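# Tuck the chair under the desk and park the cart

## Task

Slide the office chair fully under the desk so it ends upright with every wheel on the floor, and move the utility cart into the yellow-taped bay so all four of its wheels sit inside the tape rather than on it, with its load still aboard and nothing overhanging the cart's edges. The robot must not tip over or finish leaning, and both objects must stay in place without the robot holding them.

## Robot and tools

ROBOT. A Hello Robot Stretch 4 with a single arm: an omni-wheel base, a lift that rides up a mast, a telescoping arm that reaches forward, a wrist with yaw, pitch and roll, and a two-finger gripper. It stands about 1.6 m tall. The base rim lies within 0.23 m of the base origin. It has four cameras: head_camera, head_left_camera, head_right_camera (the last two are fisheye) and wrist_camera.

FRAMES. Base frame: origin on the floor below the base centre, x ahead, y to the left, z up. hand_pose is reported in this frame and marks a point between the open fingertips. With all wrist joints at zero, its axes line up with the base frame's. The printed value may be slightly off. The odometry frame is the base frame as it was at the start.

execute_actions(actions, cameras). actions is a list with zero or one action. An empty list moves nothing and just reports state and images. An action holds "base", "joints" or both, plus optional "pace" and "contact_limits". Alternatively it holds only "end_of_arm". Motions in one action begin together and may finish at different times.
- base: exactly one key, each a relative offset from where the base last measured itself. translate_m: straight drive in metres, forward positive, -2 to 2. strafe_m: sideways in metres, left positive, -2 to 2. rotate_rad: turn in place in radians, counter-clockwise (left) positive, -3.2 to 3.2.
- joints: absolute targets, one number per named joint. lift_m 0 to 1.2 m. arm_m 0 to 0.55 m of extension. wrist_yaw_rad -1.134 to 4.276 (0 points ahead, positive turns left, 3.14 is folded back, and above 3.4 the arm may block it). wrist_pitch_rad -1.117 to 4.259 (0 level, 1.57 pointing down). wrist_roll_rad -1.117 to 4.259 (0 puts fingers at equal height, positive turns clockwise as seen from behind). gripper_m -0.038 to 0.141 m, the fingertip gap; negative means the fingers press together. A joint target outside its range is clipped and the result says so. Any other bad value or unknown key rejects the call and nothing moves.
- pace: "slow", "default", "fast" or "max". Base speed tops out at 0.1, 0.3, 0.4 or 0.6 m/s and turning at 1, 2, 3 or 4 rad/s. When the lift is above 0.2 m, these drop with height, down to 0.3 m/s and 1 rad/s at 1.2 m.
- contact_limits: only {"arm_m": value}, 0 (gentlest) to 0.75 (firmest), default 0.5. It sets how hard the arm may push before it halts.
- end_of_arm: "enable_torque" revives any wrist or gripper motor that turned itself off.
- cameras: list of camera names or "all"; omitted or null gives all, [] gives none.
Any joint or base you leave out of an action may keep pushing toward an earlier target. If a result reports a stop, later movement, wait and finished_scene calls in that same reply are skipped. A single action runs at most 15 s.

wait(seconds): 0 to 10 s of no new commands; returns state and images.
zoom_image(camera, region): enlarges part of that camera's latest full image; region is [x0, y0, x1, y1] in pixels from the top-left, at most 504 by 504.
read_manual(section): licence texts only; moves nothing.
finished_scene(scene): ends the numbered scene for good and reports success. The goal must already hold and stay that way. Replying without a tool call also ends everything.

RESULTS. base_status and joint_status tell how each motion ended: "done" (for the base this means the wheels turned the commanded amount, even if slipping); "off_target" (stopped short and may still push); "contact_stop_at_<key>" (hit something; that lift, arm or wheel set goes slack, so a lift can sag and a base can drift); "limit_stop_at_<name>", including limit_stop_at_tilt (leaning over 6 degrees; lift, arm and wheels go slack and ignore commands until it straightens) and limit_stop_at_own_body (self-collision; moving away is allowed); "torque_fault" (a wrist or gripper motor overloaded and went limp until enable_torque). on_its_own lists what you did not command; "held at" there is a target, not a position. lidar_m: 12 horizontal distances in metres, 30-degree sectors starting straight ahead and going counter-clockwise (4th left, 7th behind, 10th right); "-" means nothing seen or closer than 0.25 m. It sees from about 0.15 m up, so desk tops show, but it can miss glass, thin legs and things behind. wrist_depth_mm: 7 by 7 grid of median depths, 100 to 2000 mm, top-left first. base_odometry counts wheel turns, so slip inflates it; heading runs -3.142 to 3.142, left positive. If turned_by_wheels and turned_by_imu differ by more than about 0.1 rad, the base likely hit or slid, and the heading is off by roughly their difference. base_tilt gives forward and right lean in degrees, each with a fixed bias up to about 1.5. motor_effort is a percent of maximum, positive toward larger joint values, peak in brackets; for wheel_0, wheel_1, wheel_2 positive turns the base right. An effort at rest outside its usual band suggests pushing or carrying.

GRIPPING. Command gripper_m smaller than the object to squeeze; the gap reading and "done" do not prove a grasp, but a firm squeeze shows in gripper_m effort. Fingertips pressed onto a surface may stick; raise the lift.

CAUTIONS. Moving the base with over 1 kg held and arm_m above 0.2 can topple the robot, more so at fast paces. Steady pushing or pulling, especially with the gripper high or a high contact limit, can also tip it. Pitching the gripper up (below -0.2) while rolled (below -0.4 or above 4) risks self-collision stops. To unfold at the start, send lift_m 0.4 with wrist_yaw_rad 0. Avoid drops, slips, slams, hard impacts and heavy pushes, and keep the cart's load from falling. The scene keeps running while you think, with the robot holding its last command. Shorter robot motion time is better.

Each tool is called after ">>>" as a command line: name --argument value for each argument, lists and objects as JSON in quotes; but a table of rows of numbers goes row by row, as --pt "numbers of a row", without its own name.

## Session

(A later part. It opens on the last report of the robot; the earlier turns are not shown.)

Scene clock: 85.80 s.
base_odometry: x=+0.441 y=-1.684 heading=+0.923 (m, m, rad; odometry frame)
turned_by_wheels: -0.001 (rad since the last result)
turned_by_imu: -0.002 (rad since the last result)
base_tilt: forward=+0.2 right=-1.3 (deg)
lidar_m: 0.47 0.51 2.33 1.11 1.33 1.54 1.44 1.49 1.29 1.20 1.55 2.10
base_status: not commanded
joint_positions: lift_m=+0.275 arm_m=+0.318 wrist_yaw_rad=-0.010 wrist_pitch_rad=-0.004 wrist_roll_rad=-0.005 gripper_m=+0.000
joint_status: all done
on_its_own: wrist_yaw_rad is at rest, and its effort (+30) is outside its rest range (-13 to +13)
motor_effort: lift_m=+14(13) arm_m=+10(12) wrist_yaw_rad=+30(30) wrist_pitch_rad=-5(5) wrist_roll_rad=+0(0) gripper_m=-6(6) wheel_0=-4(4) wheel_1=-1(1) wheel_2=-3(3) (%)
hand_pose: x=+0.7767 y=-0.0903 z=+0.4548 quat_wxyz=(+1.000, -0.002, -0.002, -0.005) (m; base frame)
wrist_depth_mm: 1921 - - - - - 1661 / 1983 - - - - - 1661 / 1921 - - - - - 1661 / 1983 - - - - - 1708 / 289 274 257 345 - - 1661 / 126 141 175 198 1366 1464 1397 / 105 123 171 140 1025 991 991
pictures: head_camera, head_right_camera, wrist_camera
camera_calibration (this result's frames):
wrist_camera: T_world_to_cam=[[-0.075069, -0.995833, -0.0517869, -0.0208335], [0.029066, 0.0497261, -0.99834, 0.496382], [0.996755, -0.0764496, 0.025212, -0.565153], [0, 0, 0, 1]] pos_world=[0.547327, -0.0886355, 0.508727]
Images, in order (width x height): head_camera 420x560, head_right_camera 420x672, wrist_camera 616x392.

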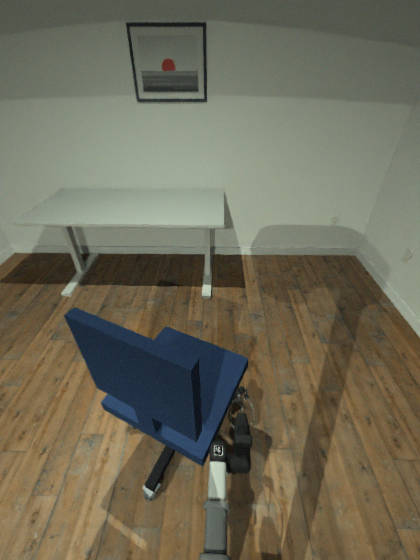

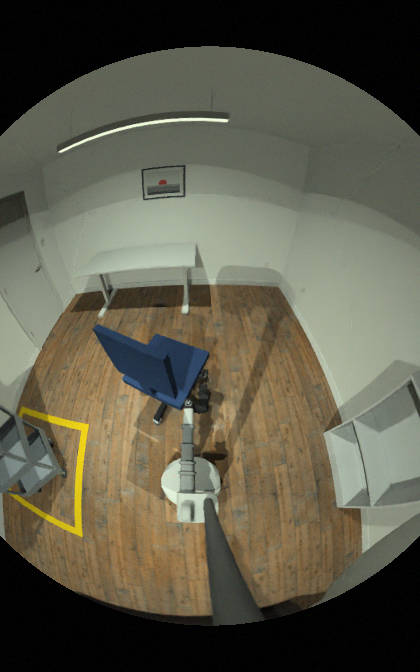

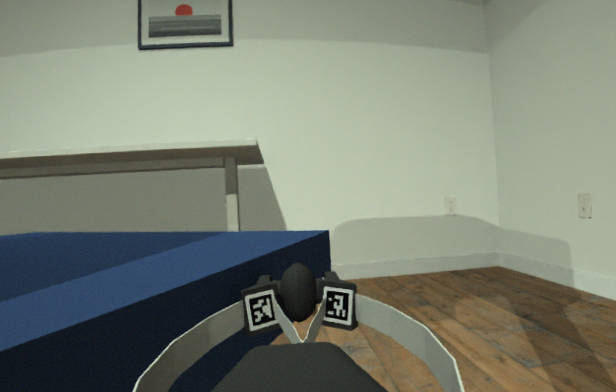

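>>> execute_actions --actions '[{"joints": {"arm_m": 0.0}}]' --cameras '[]'

>>> execute_actions --actions '[{"base": {"strafe_m": 0.155}}]' --cameras '["head_camera", "wrist_camera"]'

Scene clock: 89.10 s.
base_odometry: x=+0.441 y=-1.684 heading=+0.923 (m, m, rad; odometry frame)
turned_by_wheels: +0.000 (rad since the last result)
turned_by_imu: -0.001 (rad since the last result)
base_tilt: forward=+0.5 right=-1.2 (deg)
lidar_m: 0.47 0.51 2.33 1.10 1.34 1.53 1.44 1.48 1.29 1.20 1.55 2.11
base_status: not commanded
joint_positions: lift_m=+0.275 arm_m=+0.002 wrist_yaw_rad=+0.000 wrist_pitch_rad=-0.004 wrist_roll_rad=-0.005 gripper_m=+0.000
joint_status: all done
motor_effort: lift_m=+13(13) arm_m=-10(10) wrist_yaw_rad=+1(28) wrist_pitch_rad=-5(5) wrist_roll_rad=+1(0) gripper_m=-6(5) wheel_0=-3(4) wheel_1=-1(1) wheel_2=-1(3) (%)
hand_pose: x=+0.4618 y=-0.0875 z=+0.4547 quat_wxyz=(+1.000, -0.002, -0.002, +0.000) (m; base frame)
wrist_depth_mm: 259 - - - - - 1756 / 262 - - - - - 1708 / - - - - - - 1756 / - - - - - - 1756 / 304 303 413 - - - 1756 / 258 273 193 198 1499 1464 1397 / 1182 530 1078 647 976 1025 1008
pictures: none
No camera images: the call's "cameras" was empty. Leave "cameras" out to get every camera's image.

Scene clock: 90.83 s.
base_odometry: x=+0.318 y=-1.591 heading=+0.923 (m, m, rad; odometry frame)
turned_by_wheels: +0.000 (rad since the last result)
turned_by_imu: +0.000 (rad since the last result)
base_tilt: forward=+0.4 right=-1.3 (deg)
lidar_m: 0.46 0.53 2.15 0.96 1.13 1.53 1.44 1.47 1.42 1.35 1.72 0.61
base_status: done
joint_positions: lift_m=+0.275 arm_m=+0.002 wrist_yaw_rad=+0.000 wrist_pitch_rad=-0.004 wrist_roll_rad=-0.005 gripper_m=+0.000
joint_status: not commanded
motor_effort: lift_m=+13(13) arm_m=-10(10) wrist_yaw_rad=+0(1) wrist_pitch_rad=-6(6) wrist_roll_rad=+0(0) gripper_m=-5(7) wheel_0=+0(9) wheel_1=+0(10) wheel_2=+1(0) (%)
hand_pose: x=+0.4618 y=-0.0874 z=+0.4547 quat_wxyz=(+1.000, -0.002, -0.002, +0.000) (m; base frame)
wrist_depth_mm: 343 306 274 - - - 1921 / 343 306 281 - - - 1863 / 342 338 - - - - 1921 / 345 353 - - - - 1983 / 349 322 286 296 - - 1921 / 1397 322 194 197 1397 1499 1430 / 1182 1098 539 647 976 1042 991
pictures: head_camera, wrist_camera
camera_calibration (this result's frames):
wrist_camera: T_world_to_cam=[[-0.0650562, -0.996538, -0.0517731, -0.0462769], [0.0283655, 0.0500152, -0.998346, 0.505683], [0.997478, -0.0664172, 0.0250135, -0.250482], [0, 0, 0, 1]] pos_world=[0.232496, -0.0880448, 0.508716]
Images, in order (width x height): head_camera 420x560, wrist_camera 616x392.

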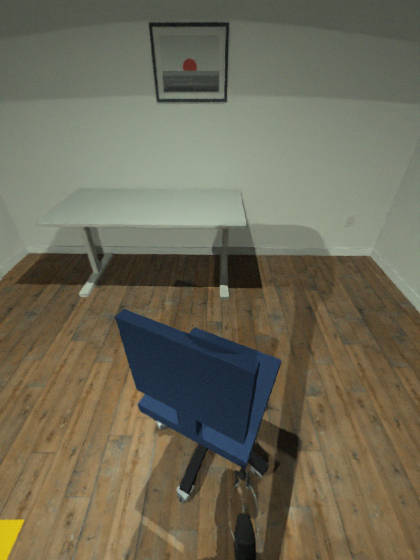

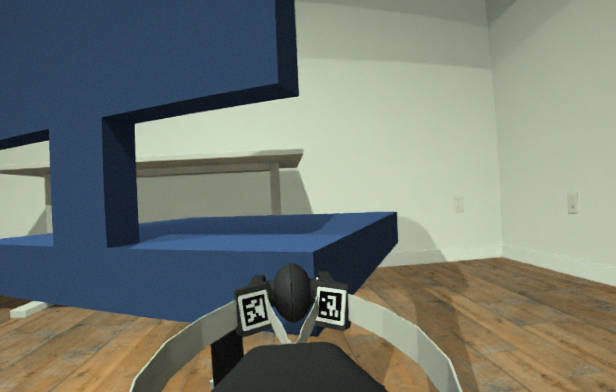

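>>> execute_actions --actions '[{"joints": {"arm_m": 0.11}, "pace": "slow"}]' --cameras '["head_camera", "wrist_camera"]'

Scene clock: 93.40 s.
base_odometry: x=+0.318 y=-1.591 heading=+0.923 (m, m, rad; odometry frame)
turned_by_wheels: +0.000 (rad since the last result)
turned_by_imu: -0.001 (rad since the last result)
base_tilt: forward=+0.4 right=-1.3 (deg)
lidar_m: 0.53 0.59 2.17 0.93 1.14 1.53 1.44 1.50 1.43 1.35 1.72 0.68
base_status: not commanded
joint_positions: lift_m=+0.275 arm_m=+0.108 wrist_yaw_rad=-0.001 wrist_pitch_rad=-0.004 wrist_roll_rad=-0.005 gripper_m=+0.000
joint_status: all done
motor_effort: lift_m=+13(13) arm_m=+11(14) wrist_yaw_rad=+4(36) wrist_pitch_rad=-5(5) wrist_roll_rad=+1(1) gripper_m=-6(8) wheel_0=-1(1) wheel_1=+0(0) wheel_2=-2(3) (%)
hand_pose: x=+0.5674 y=-0.0878 z=+0.4548 quat_wxyz=(+1.000, -0.002, -0.002, -0.001) (m; base frame)
wrist_depth_mm: 274 262 247 239 - - 1921 / 276 265 253 - - - 1863 / 274 - - - - - 1921 / 276 1863 - - - - 1921 / 277 276 264 246 - - 1983 / 279 263 194 196 1366 1464 1366 / 1160 1098 488 190 976 1008 991
pictures: head_camera, wrist_camera
camera_calibration (this result's frames):
wrist_camera: T_world_to_cam=[[-0.066327, -0.996453, -0.051793, -0.039038], [0.028735, 0.0499782, -0.998337, 0.502578], [0.997384, -0.0677049, 0.0253182, -0.35601], [0, 0, 0, 1]] pos_world=[0.338048, -0.0881211, 0.508734]
Images, in order (width x height): head_camera 420x560, wrist_camera 616x392.

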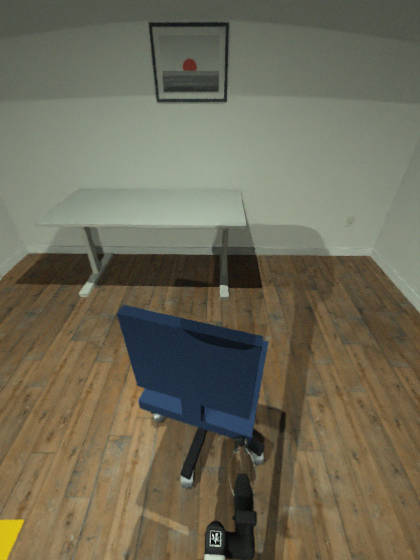

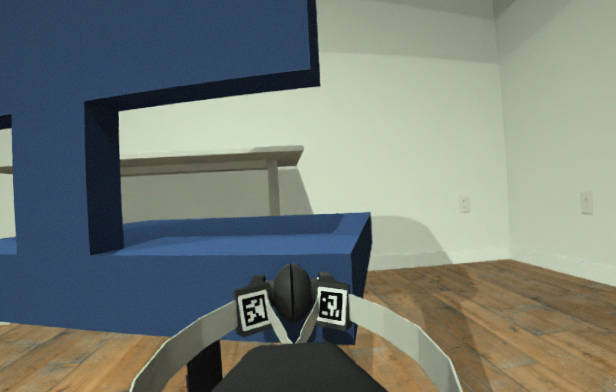

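>>> execute_actions --actions '[]'

Scene clock: 93.87 s.
base_odometry: x=+0.318 y=-1.591 heading=+0.923 (m, m, rad; odometry frame)
turned_by_wheels: +0.000 (rad since the last result)
turned_by_imu: +0.000 (rad since the last result)
base_tilt: forward=+0.3 right=-1.3 (deg)
lidar_m: 0.55 0.56 2.15 0.94 1.15 1.53 1.46 1.50 1.46 1.34 1.71 0.70
base_status: not commanded
joint_positions: lift_m=+0.275 arm_m=+0.108 wrist_yaw_rad=-0.001 wrist_pitch_rad=-0.004 wrist_roll_rad=-0.005 gripper_m=+0.000
joint_status: all done
motor_effort: lift_m=+13(13) arm_m=+11(14) wrist_yaw_rad=+5(36) wrist_pitch_rad=-5(5) wrist_roll_rad=+1(1) gripper_m=-6(8) wheel_0=-1(1) wheel_1=-1(0) wheel_2=-1(3) (%)
hand_pose: x=+0.5674 y=-0.0878 z=+0.4548 quat_wxyz=(+1.000, -0.002, -0.002, -0.001) (m; base frame)
wrist_depth_mm: 276 262 247 239 - - 1921 / 276 265 254 - - - 1863 / 274 - - - - - 1921 / 276 1863 - - - - 1921 / 277 274 263 245 - - 1921 / 279 263 193 196 1397 1464 1366 / 1160 1078 488 190 976 1025 991
pictures: head_camera, head_left_camera, head_right_camera, wrist_camera
camera_calibration (this result's frames):
wrist_camera: T_world_to_cam=[[-0.0663273, -0.996453, -0.0517929, -0.039038], [0.0287349, 0.0499782, -0.998337, 0.502578], [0.997384, -0.0677052, 0.025318, -0.35601], [0, 0, 0, 1]] pos_world=[0.338048, -0.0881211, 0.508734]
Images, in order (width x height): head_camera 420x560, head_left_camera 420x672, head_right_camera 420x672, wrist_camera 616x392.

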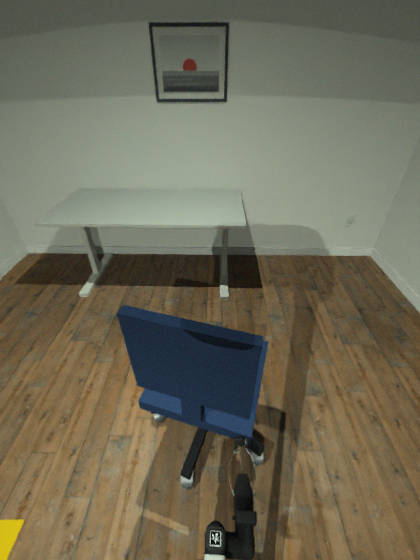

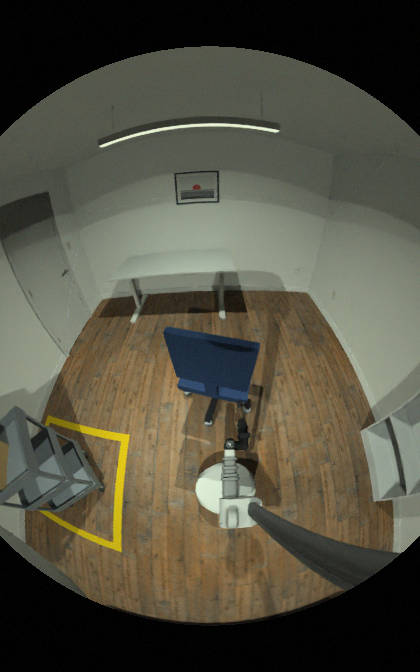

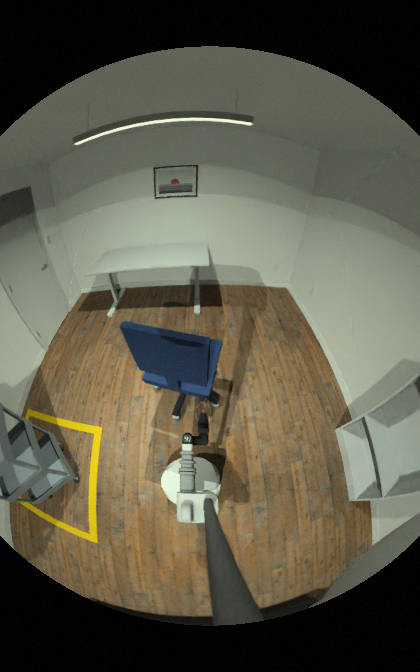

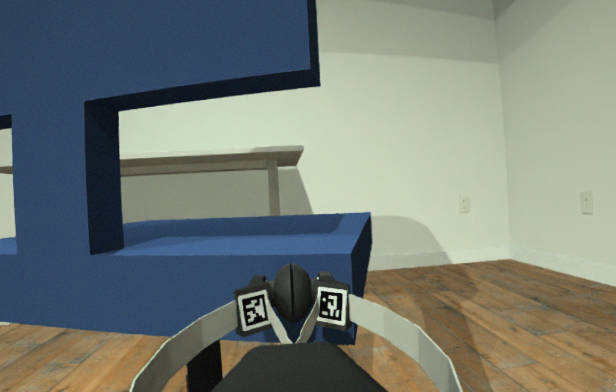

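>>> zoom_image --camera "head_camera" --region '[90, 290, 310, 510]'

Region (90, 290, 310, 510) of head_camera's 420x560 image, scaled by 2.291, with more detail than that image has.

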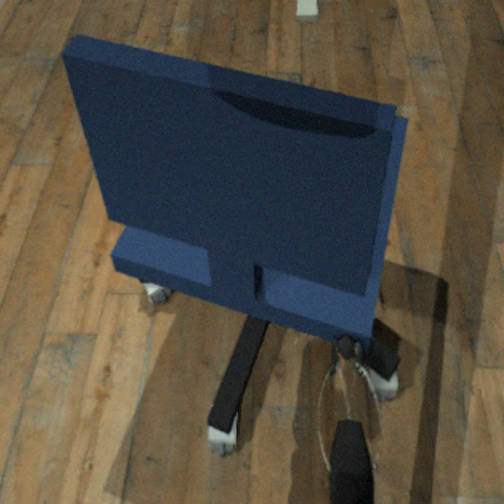

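>>> execute_actions --actions '[{"base": {"strafe_m": -0.392}, "joints": {"arm_m": 0.03, "gripper_m": 0.141}, "pace": "fast"}]' --cameras '[]'

>>> execute_actions --actions '[{"base": {"rotate_rad": 0.575}, "joints": {"arm_m": 0.08}, "pace": "fast"}]' --cameras '["head_camera", "wrist_camera"]'

Scene clock: 100.47 s.
base_odometry: x=+0.630 y=-1.828 heading=+0.923 (m, m, rad; odometry frame)
turned_by_wheels: +0.000 (rad since the last result)
turned_by_imu: -0.004 (rad since the last result)
base_tilt: forward=+0.3 right=-1.2 (deg)
lidar_m: 0.73 0.60 0.95 1.34 1.67 1.49 1.42 1.47 1.06 0.98 0.99 1.77
base_status: done
joint_positions: lift_m=+0.275 arm_m=+0.032 wrist_yaw_rad=+0.000 wrist_pitch_rad=-0.004 wrist_roll_rad=-0.005 gripper_m=+0.141
joint_status: all done
motor_effort: lift_m=+14(14) arm_m=-10(10) wrist_yaw_rad=+0(5) wrist_pitch_rad=-6(6) wrist_roll_rad=-1(0) gripper_m=-1(5) wheel_0=-3(15) wheel_1=+0(11) wheel_2=+1(2) (%)
hand_pose: x=+0.4911 y=-0.0874 z=+0.4547 quat_wxyz=(+1.000, -0.002, -0.002, +0.000) (m; base frame)
wrist_depth_mm: - - - - - 1921 1464 / - - - - - - 1430 / - - - - - - 1430 / - - - - - - 1499 / 473 640 - - - - 1464 / 1756 211 1661 1661 1308 1336 1366 / 1182 1098 1182 137 1098 991 1008
pictures: none
No camera images: the call's "cameras" was empty. Leave "cameras" out to get every camera's image.

Scene clock: 101.63 s.
base_odometry: x=+0.630 y=-1.828 heading=+1.497 (m, m, rad; odometry frame)
turned_by_wheels: +0.575 (rad since the last result)
turned_by_imu: +0.563 (rad since the last result)
base_tilt: forward=+0.3 right=-1.3 (deg)
lidar_m: 0.61 2.53 1.35 1.83 1.49 1.39 1.44 1.01 0.98 1.33 1.86 0.70
base_status: done
joint_positions: lift_m=+0.275 arm_m=+0.078 wrist_yaw_rad=+0.000 wrist_pitch_rad=-0.004 wrist_roll_rad=-0.005 gripper_m=+0.141
joint_status: all done
motor_effort: lift_m=+14(14) arm_m=+9(11) wrist_yaw_rad=-1(3) wrist_pitch_rad=-5(6) wrist_roll_rad=+0(0) gripper_m=+1(1) wheel_0=+0(3) wheel_1=-1(8) wheel_2=-1(11) (%)
hand_pose: x=+0.5377 y=-0.0873 z=+0.4547 quat_wxyz=(+1.000, -0.002, -0.002, +0.000) (m; base frame)
wrist_depth_mm: - 549 373 - - - 1863 / - 554 377 - - - 1921 / - 559 469 - - - 1921 / - - - - - - 1863 / - 574 404 340 415 - 1921 / 1708 211 389 330 1281 1366 1397 / 1182 1078 1182 137 1078 991 991
pictures: head_camera, wrist_camera
camera_calibration (this result's frames):
wrist_camera: T_world_to_cam=[[-0.0646673, -0.996563, -0.0517786, -0.0414386], [0.0284307, 0.0500262, -0.998343, 0.503437], [0.997502, -0.0660322, 0.025098, -0.326216], [0, 0, 0, 1]] pos_world=[0.308408, -0.088022, 0.508645]
Images, in order (width x height): head_camera 420x560, wrist_camera 616x392.

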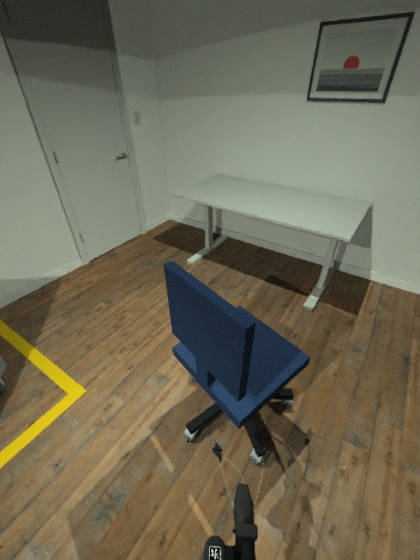

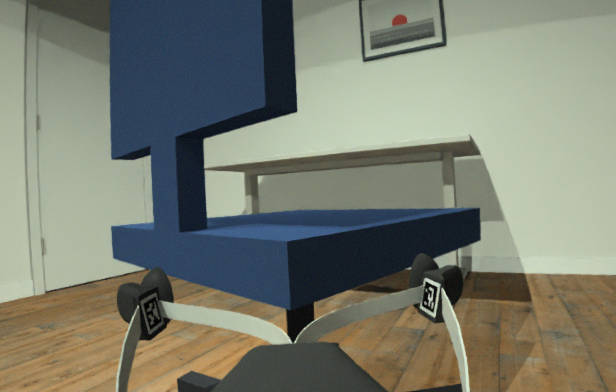

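>>> execute_actions --actions '[{"joints": {"arm_m": 0.24}, "contact_limits": {"arm_m": 0.3}}]' --cameras '["wrist_camera"]'

Scene clock: 103.50 s.
base_odometry: x=+0.630 y=-1.828 heading=+1.497 (m, m, rad; odometry frame)
turned_by_wheels: +0.000 (rad since the last result)
turned_by_imu: -0.001 (rad since the last result)
base_tilt: forward=+0.4 right=-1.2 (deg)
lidar_m: 0.62 2.51 1.33 1.81 1.50 1.40 1.45 1.00 0.97 1.34 1.87 0.69
base_status: not commanded
joint_positions: lift_m=+0.275 arm_m=+0.238 wrist_yaw_rad=+0.000 wrist_pitch_rad=-0.004 wrist_roll_rad=-0.005 gripper_m=+0.141
joint_status: all done
motor_effort: lift_m=+14(14) arm_m=+9(10) wrist_yaw_rad=+1(1) wrist_pitch_rad=-5(5) wrist_roll_rad=+0(0) gripper_m=+0(0) wheel_0=+0(0) wheel_1=-1(1) wheel_2=-1(1) (%)
contact_limits: arm_m 0.3
hand_pose: x=+0.6977 y=-0.0874 z=+0.4547 quat_wxyz=(+1.000, -0.002, -0.002, +0.000) (m; base frame)
wrist_depth_mm: 473 265 187 - - 1921 1808 / 469 285 - - - 1921 1756 / 1983 310 - - - 1921 1808 / - 314 - - - 1863 1808 / 1921 298 259 242 228 329 1808 / 1708 211 180 159 196 1281 1430 / 1138 1078 198 137 960 976 1008
pictures: wrist_camera
camera_calibration (this result's frames):
wrist_camera: T_world_to_cam=[[-0.0648589, -0.99655, -0.0517812, -0.0310138], [0.028481, 0.0500207, -0.998342, 0.498868], [0.997488, -0.0662262, 0.0251385, -0.485804], [0, 0, 0, 1]] pos_world=[0.468364, -0.0880335, 0.508647]
Images, in order (width x height): wrist_camera 616x392.

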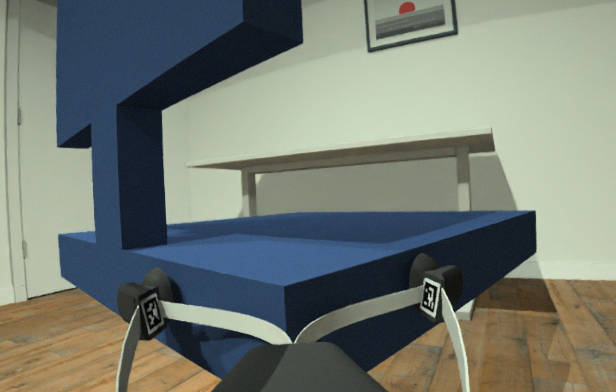

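>>> execute_actions --actions '[{"base": {"translate_m": 0.5}}]' --cameras '["head_camera", "wrist_camera"]'

Scene clock: 106.83 s.
base_odometry: x=+0.667 y=-1.329 heading=+1.498 (m, m, rad; odometry frame)
turned_by_wheels: +0.000 (rad since the last result)
turned_by_imu: -0.004 (rad since the last result)
base_tilt: forward=+0.3 right=-1.3 (deg)
lidar_m: 0.61 2.27 1.31 1.19 1.95 1.82 1.93 1.30 1.26 1.61 2.22 0.76
base_status: done
joint_positions: lift_m=+0.275 arm_m=+0.238 wrist_yaw_rad=-0.001 wrist_pitch_rad=-0.004 wrist_roll_rad=-0.005 gripper_m=+0.141
joint_status: not commanded
motor_effort: lift_m=+15(15) arm_m=+9(9) wrist_yaw_rad=+4(26) wrist_pitch_rad=-6(6) wrist_roll_rad=+0(0) gripper_m=+0(1) wheel_0=+2(3) wheel_1=+3(6) wheel_2=+1(17) (%)
hand_pose: x=+0.6976 y=-0.0877 z=+0.4546 quat_wxyz=(+1.000, -0.002, -0.002, +0.000) (m; base frame)
wrist_depth_mm: 362 234 183 1863 1756 1576 1464 / 359 265 - - 1756 1537 1430 / 421 290 - 1499 1308 1160 1397 / 1708 290 - 1921 1756 1537 1430 / 387 276 258 239 227 347 1464 / 1537 204 176 152 194 1281 1366 / 1160 1025 185 139 931 1008 946
pictures: head_camera, wrist_camera
camera_calibration (this result's frames):
wrist_camera: T_world_to_cam=[[-0.0658466, -0.996486, -0.0517757, -0.0306135], [0.0284478, 0.0499924, -0.998344, 0.498856], [0.997424, -0.0672104, 0.025056, -0.485741], [0, 0, 0, 1]] pos_world=[0.468283, -0.0880918, 0.508616]
Images, in order (width x height): head_camera 420x560, wrist_camera 616x392.

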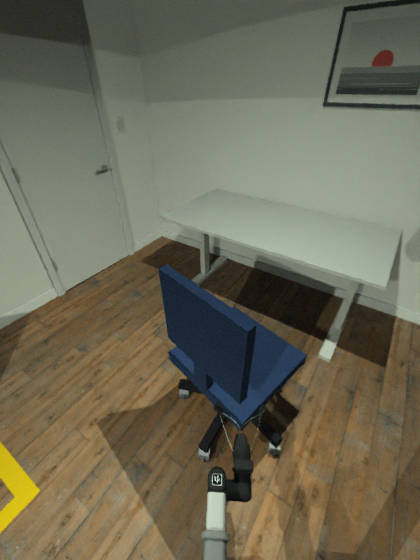

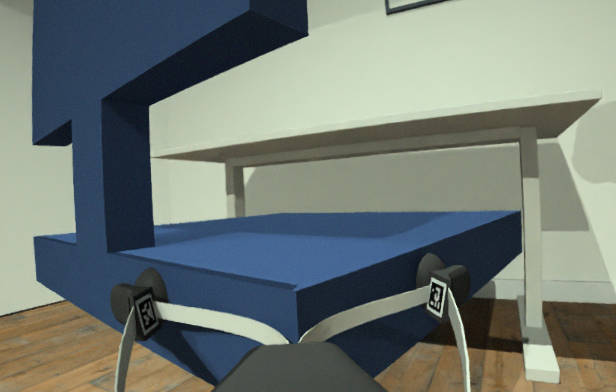

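>>> zoom_image --camera "head_camera" --region '[140, 180, 420, 470]'

Region (140, 180, 420, 470) of head_camera's 420x560 image, scaled by 1.738, with more detail than that image has; it fills the left 487 columns of this view, and the rest is white.

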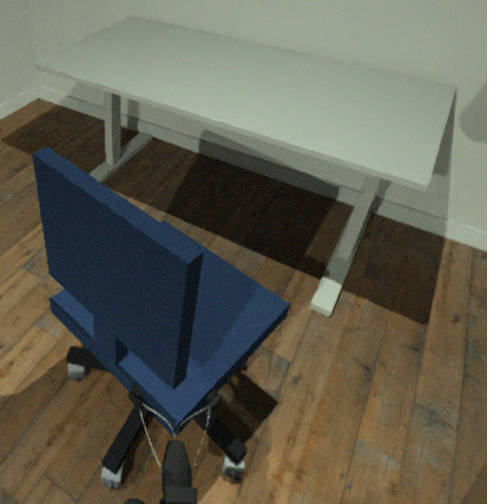

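>>> execute_actions --actions '[{"base": {"translate_m": 0.36}}]' --cameras '[]'

>>> execute_actions --actions '[{"joints": {"arm_m": 0.04}, "pace": "max"}]' --cameras '[]'

>>> execute_actions --actions '[{"base": {"rotate_rad": -0.535}, "pace": "fast"}]' --cameras '["head_camera", "wrist_camera"]'

Scene clock: 110.57 s.
base_odometry: x=+0.693 y=-0.970 heading=+1.498 (m, m, rad; odometry frame)
turned_by_wheels: +0.000 (rad since the last result)
turned_by_imu: -0.003 (rad since the last result)
base_tilt: forward=+0.4 right=-1.3 (deg)
lidar_m: 0.60 0.95 1.98 1.18 2.28 2.16 2.27 1.49 1.71 1.79 1.99 0.77
base_status: done
joint_positions: lift_m=+0.275 arm_m=+0.238 wrist_yaw_rad=-0.001 wrist_pitch_rad=-0.004 wrist_roll_rad=-0.005 gripper_m=+0.141
joint_status: not commanded
motor_effort: lift_m=+15(15) arm_m=+10(9) wrist_yaw_rad=+2(7) wrist_pitch_rad=-5(5) wrist_roll_rad=-1(0) gripper_m=+0(2) wheel_0=+1(8) wheel_1=+2(10) wheel_2=-1(14) (%)
hand_pose: x=+0.6976 y=-0.0876 z=+0.4546 quat_wxyz=(+1.000, -0.002, -0.002, +0.000) (m; base frame)
wrist_depth_mm: 324 232 185 878 1430 1308 1205 / 325 257 1808 1618 809 723 640 / 355 293 1160 1138 1078 1281 1205 / 1537 291 1808 1618 1430 1281 1182 / 338 273 258 239 232 424 1229 / 1366 203 179 157 197 1255 1205 / 1182 1025 191 139 960 1008 991
pictures: none
No camera images: the call's "cameras" was empty. Leave "cameras" out to get every camera's image.

Scene clock: 111.93 s.
base_odometry: x=+0.693 y=-0.970 heading=+1.498 (m, m, rad; odometry frame)
turned_by_wheels: +0.000 (rad since the last result)
turned_by_imu: -0.001 (rad since the last result)
base_tilt: forward=+0.4 right=-1.3 (deg)
lidar_m: 0.61 0.90 1.97 1.19 2.27 2.15 2.27 1.52 1.71 1.79 1.98 0.79
base_status: not commanded
joint_positions: lift_m=+0.275 arm_m=+0.042 wrist_yaw_rad=+0.000 wrist_pitch_rad=-0.004 wrist_roll_rad=-0.005 gripper_m=+0.141
joint_status: all done
motor_effort: lift_m=+15(15) arm_m=-10(10) wrist_yaw_rad=+1(3) wrist_pitch_rad=-5(6) wrist_roll_rad=+0(0) gripper_m=+0(0) wheel_0=+1(1) wheel_1=+2(2) wheel_2=-2(1) (%)
hand_pose: x=+0.5011 y=-0.0875 z=+0.4546 quat_wxyz=(+1.000, -0.002, -0.002, +0.000) (m; base frame)
wrist_depth_mm: 1756 530 404 1708 1661 1464 1336 / 1756 530 407 1708 1618 1430 831 / 1756 535 492 1229 1182 1118 976 / 1756 - 1576 1808 1576 1499 1308 / 1756 549 430 370 521 1464 1281 / 1618 211 1366 654 1308 1336 1182 / 1160 1098 1160 137 1042 991 960
pictures: none
No camera images: the call's "cameras" was empty. Leave "cameras" out to get every camera's image.

Scene clock: 113.07 s.
base_odometry: x=+0.693 y=-0.970 heading=+0.963 (m, m, rad; odometry frame)
turned_by_wheels: -0.535 (rad since the last result)
turned_by_imu: -0.524 (rad since the last result)
base_tilt: forward=+0.2 right=-1.3 (deg)
lidar_m: 0.81 0.61 0.92 2.01 1.21 2.28 2.14 2.27 1.51 1.70 1.74 1.99
base_status: done
joint_positions: lift_m=+0.275 arm_m=+0.042 wrist_yaw_rad=+0.000 wrist_pitch_rad=-0.004 wrist_roll_rad=-0.005 gripper_m=+0.141
joint_status: not commanded
motor_effort: lift_m=+15(15) arm_m=-10(10) wrist_yaw_rad=+0(1) wrist_pitch_rad=-5(5) wrist_roll_rad=+0(0) gripper_m=-1(1) wheel_0=+2(7) wheel_1=+2(8) wheel_2=-2(10) (%)
hand_pose: x=+0.5011 y=-0.0875 z=+0.4546 quat_wxyz=(+1.000, -0.002, -0.002, +0.000) (m; base frame)
wrist_depth_mm: 1618 1618 1618 1618 1708 1661 1661 / 1576 1618 1618 1661 1661 1708 1708 / 1118 1060 1118 1205 1661 1661 1708 / 1618 1576 1618 1661 1708 1708 1708 / 445 634 1618 1618 1708 1708 1708 / 1537 211 1618 1499 1281 1336 1397 / 1182 1098 1160 137 1078 1008 991
pictures: head_camera, wrist_camera
camera_calibration (this result's frames):
wrist_camera: T_world_to_cam=[[-0.0650915, -0.996535, -0.0517731, -0.043719], [0.0283685, 0.0500142, -0.998346, 0.504465], [0.997476, -0.0664526, 0.0250147, -0.289664], [0, 0, 0, 1]] pos_world=[0.271777, -0.0880469, 0.508613]
Images, in order (width x height): head_camera 420x560, wrist_camera 616x392.

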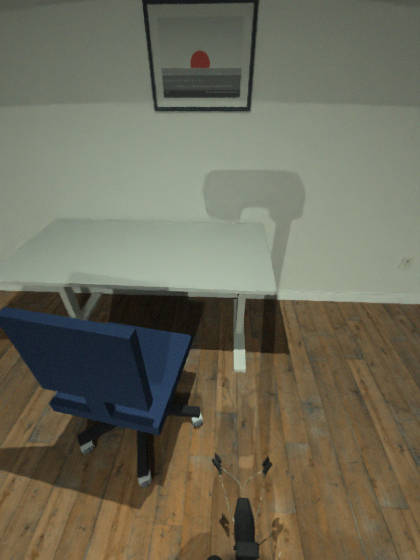

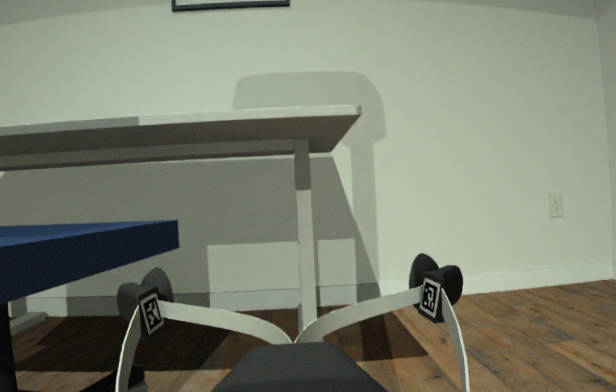

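>>> zoom_image --camera "head_camera" --region '[0, 210, 300, 500]'

Region (0, 210, 300, 500) of head_camera's 420x560 image, scaled by 1.680, with more detail than that image has; it fills the top 487 rows of this view, and the rest is white.

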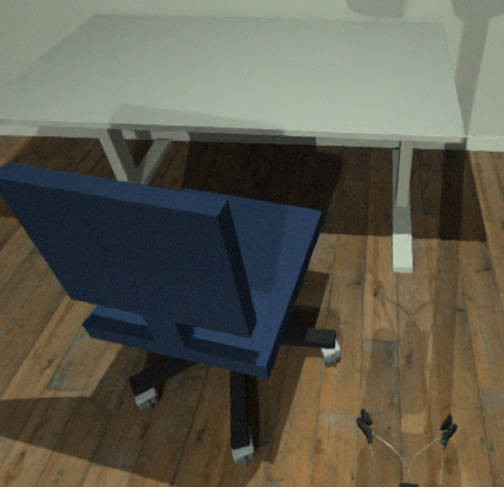

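>>> execute_actions --actions '[{"base": {"strafe_m": 0.522}, "joints": {"arm_m": 0.08}, "pace": "fast"}]' --cameras '["head_camera", "wrist_camera"]'

Scene clock: 116.30 s.
base_odometry: x=+0.264 y=-0.672 heading=+0.963 (m, m, rad; odometry frame)
turned_by_wheels: +0.000 (rad since the last result)
turned_by_imu: +0.000 (rad since the last result)
base_tilt: forward=+0.4 right=-1.3 (deg)
lidar_m: 0.58 1.17 1.53 1.47 0.84 0.83 2.19 2.28 2.02 2.03 2.31 0.54
base_status: done
joint_positions: lift_m=+0.275 arm_m=+0.078 wrist_yaw_rad=+0.000 wrist_pitch_rad=-0.004 wrist_roll_rad=-0.005 gripper_m=+0.141
joint_status: all done
motor_effort: lift_m=+15(15) arm_m=+9(10) wrist_yaw_rad=+0(0) wrist_pitch_rad=-6(6) wrist_roll_rad=+0(0) gripper_m=+0(1) wheel_0=+2(14) wheel_1=-2(12) wheel_2=-1(0) (%)
hand_pose: x=+0.5377 y=-0.0874 z=+0.4546 quat_wxyz=(+1.000, -0.002, -0.002, +0.000) (m; base frame)
wrist_depth_mm: 329 319 310 300 293 287 1661 / 329 319 310 301 296 310 1708 / 946 1025 310 891 1138 1205 1661 / 1576 1537 312 591 1618 1618 1618 / 332 324 312 304 296 286 1661 / 334 211 309 301 294 290 1336 / 1160 1098 1160 137 1078 976 1008
pictures: head_camera, wrist_camera
camera_calibration (this result's frames):
wrist_camera: T_world_to_cam=[[-0.0649272, -0.996546, -0.0517766, -0.0413776], [0.0284129, 0.0500188, -0.998344, 0.503412], [0.997485, -0.0662908, 0.0250672, -0.326178], [0, 0, 0, 1]] pos_world=[0.308367, -0.0880373, 0.508612]
Images, in order (width x height): head_camera 420x560, wrist_camera 616x392.

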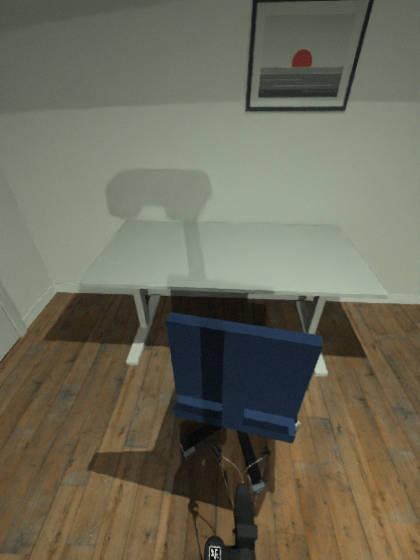

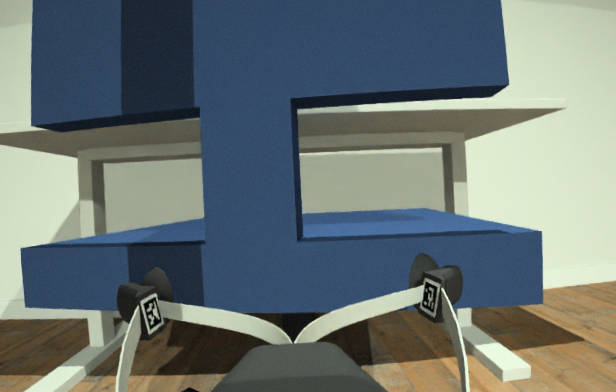

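>>> execute_actions --actions '[{"base": {"translate_m": 0.43}}]' --cameras '["head_camera", "wrist_camera"]'

Scene clock: 119.33 s.
base_odometry: x=+0.510 y=-0.319 heading=+0.963 (m, m, rad; odometry frame)
turned_by_wheels: +0.000 (rad since the last result)
turned_by_imu: -0.003 (rad since the last result)
base_tilt: forward=+0.4 right=-1.2 (deg)
lidar_m: 0.49 0.53 1.00 1.45 1.54 1.14 2.64 2.72 2.18 2.24 1.02 0.55
base_status: done
joint_positions: lift_m=+0.275 arm_m=+0.078 wrist_yaw_rad=+0.001 wrist_pitch_rad=-0.004 wrist_roll_rad=-0.005 gripper_m=+0.141
joint_status: not commanded
motor_effort: lift_m=+15(15) arm_m=+10(9) wrist_yaw_rad=-3(48) wrist_pitch_rad=-5(6) wrist_roll_rad=+1(2) gripper_m=-1(2) wheel_0=+2(5) wheel_1=+2(11) wheel_2=-1(26) (%)
hand_pose: x=+0.5378 y=-0.0872 z=+0.4547 quat_wxyz=(+1.000, -0.002, -0.002, +0.000) (m; base frame)
wrist_depth_mm: 224 233 243 253 263 415 436 / 227 236 244 266 273 574 640 / 759 236 242 1182 1205 1205 1255 / 1160 236 241 1205 1205 1205 1255 / 297 235 242 255 265 278 1229 / 224 211 239 250 259 842 788 / 225 1008 455 134 1078 946 788
pictures: head_camera, wrist_camera
camera_calibration (this result's frames):
wrist_camera: T_world_to_cam=[[-0.0640626, -0.996607, -0.0516842, -0.0416353], [0.0285633, 0.0499383, -0.998344, 0.503365], [0.997537, -0.0654328, 0.0252672, -0.326282], [0, 0, 0, 1]] pos_world=[0.308434, -0.0879808, 0.508623]
Images, in order (width x height): head_camera 420x560, wrist_camera 616x392.

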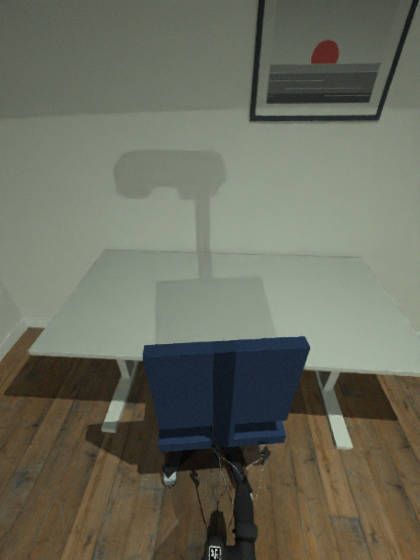

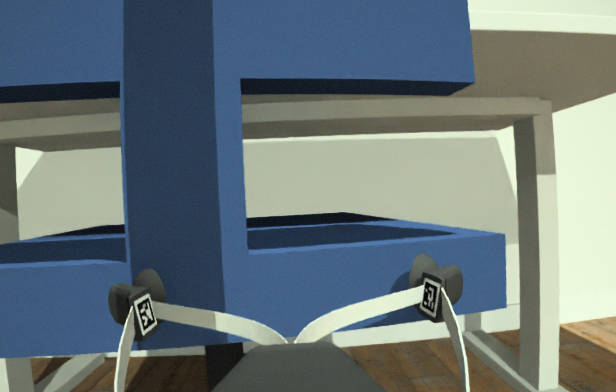

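>>> execute_actions --actions '[{"base": {"strafe_m": 0.085}, "joints": {"arm_m": 0.045}, "pace": "fast"}]' --cameras '[]'

>>> execute_actions --actions '[{"joints": {"arm_m": 0.2}, "pace": "slow", "contact_limits": {"arm_m": 0.3}}]' --cameras '["head_camera", "wrist_camera", "head_left_camera"]'

Scene clock: 120.80 s.
base_odometry: x=+0.440 y=-0.271 heading=+0.963 (m, m, rad; odometry frame)
turned_by_wheels: +0.000 (rad since the last result)
turned_by_imu: +0.000 (rad since the last result)
base_tilt: forward=+0.4 right=-1.1 (deg)
lidar_m: 0.51 0.71 1.45 1.38 1.45 1.10 1.26 2.73 2.27 2.31 1.01 0.55
base_status: done
joint_positions: lift_m=+0.275 arm_m=+0.047 wrist_yaw_rad=+0.000 wrist_pitch_rad=-0.004 wrist_roll_rad=-0.005 gripper_m=+0.141
joint_status: all done
motor_effort: lift_m=+15(15) arm_m=-10(10) wrist_yaw_rad=+0(2) wrist_pitch_rad=-5(5) wrist_roll_rad=+1(1) gripper_m=+0(0) wheel_0=+3(15) wheel_1=-1(13) wheel_2=-1(0) (%)
hand_pose: x=+0.5061 y=-0.0874 z=+0.4546 quat_wxyz=(+1.000, -0.002, -0.002, +0.000) (m; base frame)
wrist_depth_mm: 243 253 263 274 287 301 452 / 245 255 266 276 290 304 609 / 750 831 854 274 1229 1255 842 / 842 1182 1205 273 1229 1255 842 / 298 285 267 273 285 303 314 / 242 211 260 272 282 1138 820 / 759 1025 1160 137 1098 991 842
pictures: none
No camera images: the call's "cameras" was empty. Leave "cameras" out to get every camera's image.

Scene clock: 123.63 s.
base_odometry: x=+0.440 y=-0.271 heading=+0.963 (m, m, rad; odometry frame)
turned_by_wheels: +0.000 (rad since the last result)
turned_by_imu: -0.001 (rad since the last result)
base_tilt: forward=+0.4 right=-1.4 (deg)
lidar_m: 0.61 0.71 1.45 1.37 1.45 1.11 1.23 2.75 2.27 2.31 1.03 0.66
base_status: not commanded
joint_positions: lift_m=+0.275 arm_m=+0.198 wrist_yaw_rad=+0.004 wrist_pitch_rad=-0.004 wrist_roll_rad=-0.005 gripper_m=+0.141
joint_status: all done
motor_effort: lift_m=+15(15) arm_m=+12(15) wrist_yaw_rad=-13(13) wrist_pitch_rad=-4(5) wrist_roll_rad=+0(0) gripper_m=-2(2) wheel_0=+4(5) wheel_1=+2(2) wheel_2=-3(4) (%)
contact_limits: arm_m 0.3
hand_pose: x=+0.6576 y=-0.0862 z=+0.4547 quat_wxyz=(+1.000, -0.002, -0.002, +0.002) (m; base frame)
wrist_depth_mm: 225 229 234 239 244 249 407 / 228 241 235 239 277 282 609 / 960 1042 235 237 1078 1078 1098 / 1042 1042 234 238 1078 1098 1098 / 289 274 234 237 243 248 253 / 225 196 233 237 241 248 1098 / 227 1025 1025 134 1060 976 931
pictures: head_camera, head_left_camera, wrist_camera
camera_calibration (this result's frames):
wrist_camera: T_world_to_cam=[[-0.0608447, -0.996808, -0.0516831, -0.0351636], [0.0283927, 0.0500297, -0.998344, 0.500013], [0.997743, -0.0622114, 0.0252581, -0.445613], [0, 0, 0, 1]] pos_world=[0.428272, -0.087789, 0.508623]
Images, in order (width x height): head_camera 420x560, head_left_camera 420x672, wrist_camera 616x392.

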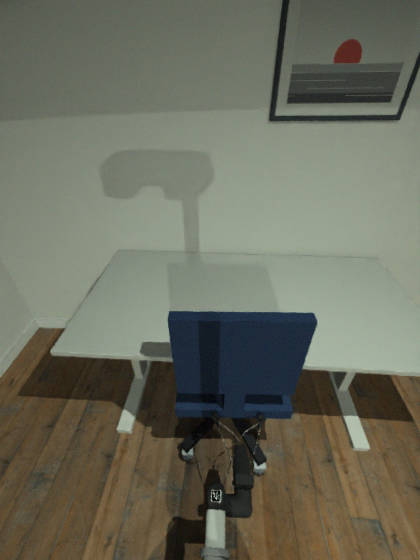

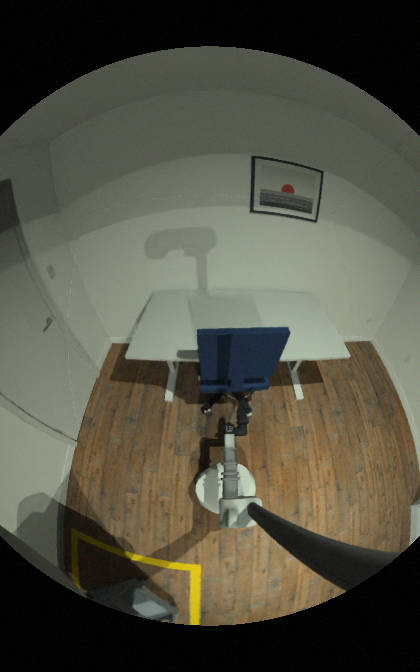

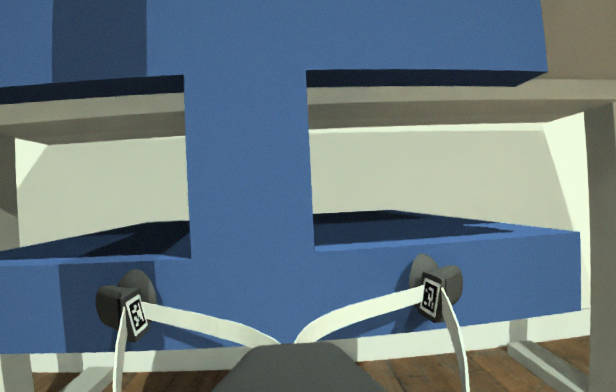

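>>> zoom_image --camera "head_camera" --region '[100, 290, 380, 480]'

Region (100, 290, 380, 480) of head_camera's 420x560 image, scaled by 1.800, with more detail than that image has; it fills the top 342 rows of this view, and the rest is white.

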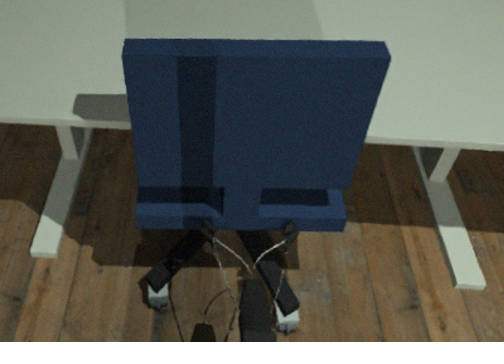

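>>> execute_actions --actions '[{"joints": {"arm_m": 0.25}, "pace": "slow", "contact_limits": {"arm_m": 0.2}}]' --cameras '["head_camera", "wrist_camera"]'

Scene clock: 130.03 s.
base_odometry: x=+0.440 y=-0.271 heading=+0.963 (m, m, rad; odometry frame)
turned_by_wheels: +0.000 (rad since the last result)
turned_by_imu: -0.002 (rad since the last result)
base_tilt: forward=+0.4 right=-1.4 (deg)
lidar_m: 0.65 0.73 1.41 1.37 1.44 1.11 1.25 2.74 2.26 2.32 0.99 0.66
base_status: not commanded
joint_positions: lift_m=+0.275 arm_m=+0.205 wrist_yaw_rad=-0.005 wrist_pitch_rad=-0.004 wrist_roll_rad=-0.005 gripper_m=+0.141
joint_status: arm_m contact_stop (moved +0.007 of +0.052)
on_its_own: arm_m is slack since a contact_stop (your +0.250 is given up); wrist_yaw_rad is at rest, and its effort (+14) is outside its rest range (-13 to +13)
motor_effort: lift_m=+15(15) arm_m=+0(19) wrist_yaw_rad=+14(21) wrist_pitch_rad=-4(5) wrist_roll_rad=+0(0) gripper_m=+0(3) wheel_0=+7(7) wheel_1=+2(3) wheel_2=-6(6) (%)
contact_limits: arm_m 0.2
hand_pose: x=+0.6639 y=-0.0887 z=+0.4547 quat_wxyz=(+1.000, -0.002, -0.002, -0.002) (m; base frame)
wrist_depth_mm: 235 236 239 241 243 247 407 / 235 242 239 241 278 282 609 / 946 1042 239 707 1078 1098 1118 / 1025 1025 240 564 1078 1098 1098 / 289 274 240 241 244 247 248 / 235 212 238 242 242 247 1098 / 1008 1008 1008 137 1060 991 946
pictures: head_camera, wrist_camera
camera_calibration (this result's frames):
wrist_camera: T_world_to_cam=[[-0.0695444, -0.996239, -0.0516931, -0.0314606], [0.0290092, 0.049777, -0.998339, 0.499579], [0.997157, -0.0709285, 0.0254384, -0.45251], [0, 0, 0, 1]] pos_world=[0.434543, -0.0883056, 0.508634]
Images, in order (width x height): head_camera 420x560, wrist_camera 616x392.

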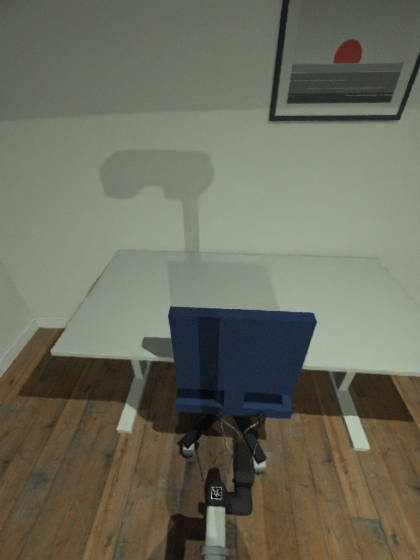

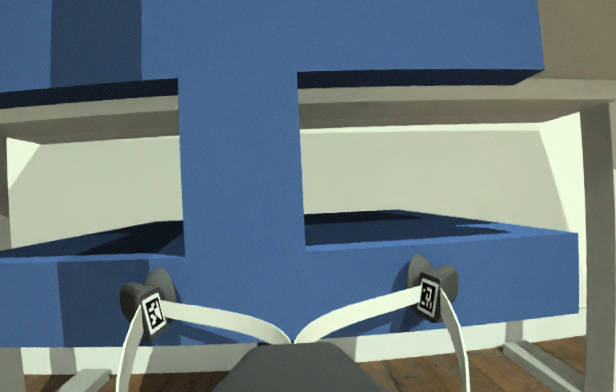

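>>> execute_actions --actions '[{"joints": {"arm_m": 0.1}, "pace": "max"}]' --cameras '["head_camera"]'

>>> execute_actions --actions '[{"base": {"rotate_rad": 2.3}, "joints": {"arm_m": 0.0}, "pace": "max"}]' --cameras '["head_camera", "head_left_camera", "head_right_camera"]'

Scene clock: 131.50 s.
base_odometry: x=+0.440 y=-0.271 heading=+0.963 (m, m, rad; odometry frame)
turned_by_wheels: +0.000 (rad since the last result)
turned_by_imu: -0.001 (rad since the last result)
base_tilt: forward=+0.4 right=-1.1 (deg)
lidar_m: 0.64 0.73 1.44 1.37 1.44 1.12 1.27 2.75 2.25 2.33 1.01 0.64
base_status: not commanded
joint_positions: lift_m=+0.275 arm_m=+0.102 wrist_yaw_rad=+0.000 wrist_pitch_rad=-0.004 wrist_roll_rad=-0.005 gripper_m=+0.141
joint_status: all done
motor_effort: lift_m=+15(15) arm_m=-10(9) wrist_yaw_rad=+2(13) wrist_pitch_rad=-5(5) wrist_roll_rad=+1(0) gripper_m=+0(1) wheel_0=+3(7) wheel_1=+2(2) wheel_2=-2(6) (%)
hand_pose: x=+0.5611 y=-0.0875 z=+0.4546 quat_wxyz=(+1.000, -0.002, -0.002, +0.000) (m; base frame)
wrist_depth_mm: 336 336 340 343 345 392 436 / 334 338 340 345 345 521 640 / 741 1025 340 707 1182 1182 788 / 1138 1118 343 585 1182 1205 809 / 334 340 342 343 347 349 1008 / 715 211 340 343 347 1205 991 / 1078 1098 1138 137 1098 976 866
pictures: head_camera
Images, in order (width x height): head_camera 420x560.

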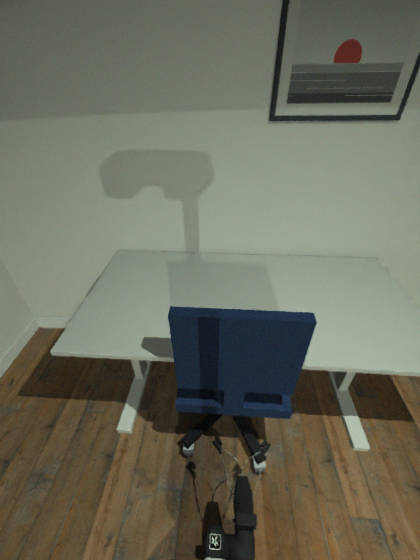

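Scene clock: 133.33 s.
base_odometry: x=+0.440 y=-0.271 heading=-3.020 (m, m, rad; odometry frame)
turned_by_wheels: +2.300 (rad since the last result)
turned_by_imu: +2.251 (rad since the last result)
base_tilt: forward=+0.6 right=-1.3 (deg)
lidar_m: 1.12 1.10 2.60 2.45 2.22 2.31 0.85 0.63 0.66 0.81 1.37 1.40
base_status: done
joint_positions: lift_m=+0.275 arm_m=+0.002 wrist_yaw_rad=+0.000 wrist_pitch_rad=-0.004 wrist_roll_rad=-0.005 gripper_m=+0.141
joint_status: all done
motor_effort: lift_m=+16(16) arm_m=-10(11) wrist_yaw_rad=+0(1) wrist_pitch_rad=-5(6) wrist_roll_rad=+1(0) gripper_m=+0(0) wheel_0=-1(12) wheel_1=+1(10) wheel_2=+1(10) (%)
hand_pose: x=+0.4619 y=-0.0873 z=+0.4545 quat_wxyz=(+1.000, -0.002, -0.002, +0.000) (m; base frame)
wrist_depth_mm: - - 1863 1499 1255 1078 960 / 820 917 1863 1499 1281 1078 976 / - - 1808 1537 1281 1098 960 / 831 991 1808 1537 1281 1098 976 / - - 1863 1499 1255 1098 960 / 1118 211 1397 1499 1205 1042 976 / 820 891 1182 138 1098 991 960
pictures: head_camera, head_left_camera, head_right_camera
Images, in order (width x height): head_camera 420x560, head_left_camera 420x672, head_right_camera 420x672.

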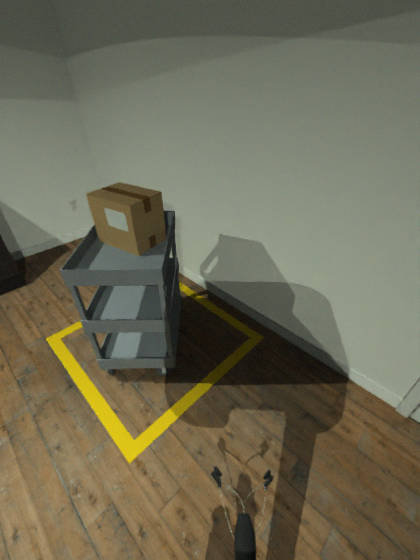

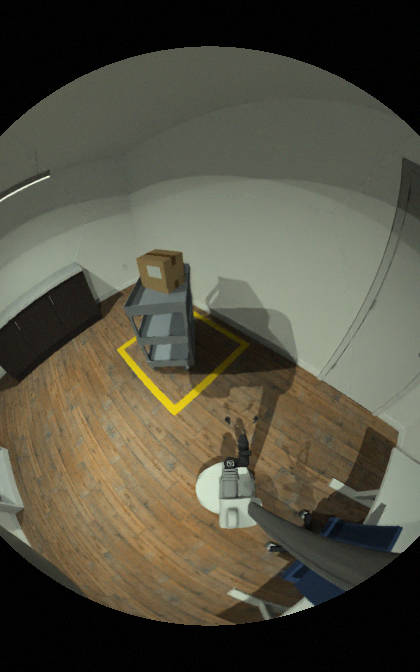

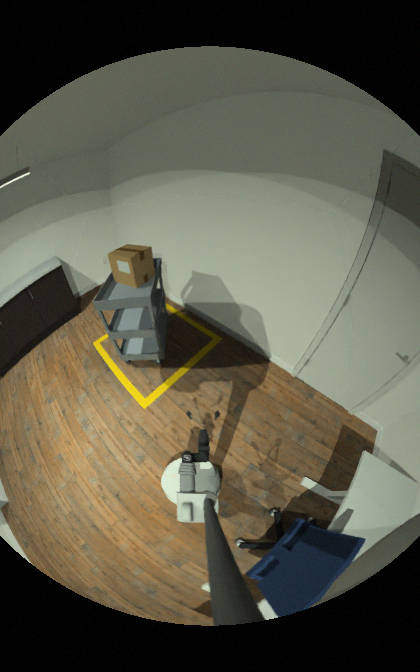

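>>> zoom_image --camera "head_camera" --region '[20, 170, 290, 470]'

Region (20, 170, 290, 470) of head_camera's 420x560 image, scaled by 1.680, with more detail than that image has; it fills the left 454 columns of this view, and the rest is white.

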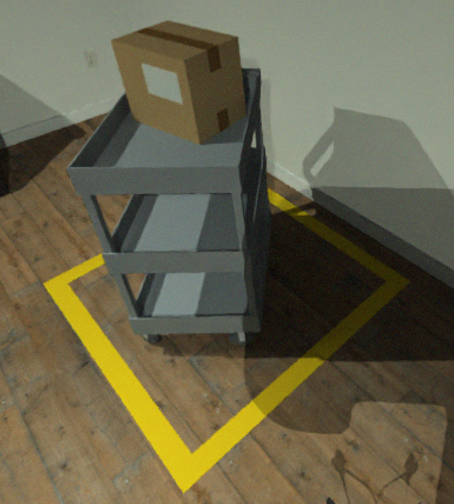

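>>> finished_scene --scene 1

The scene is finished: the task was done.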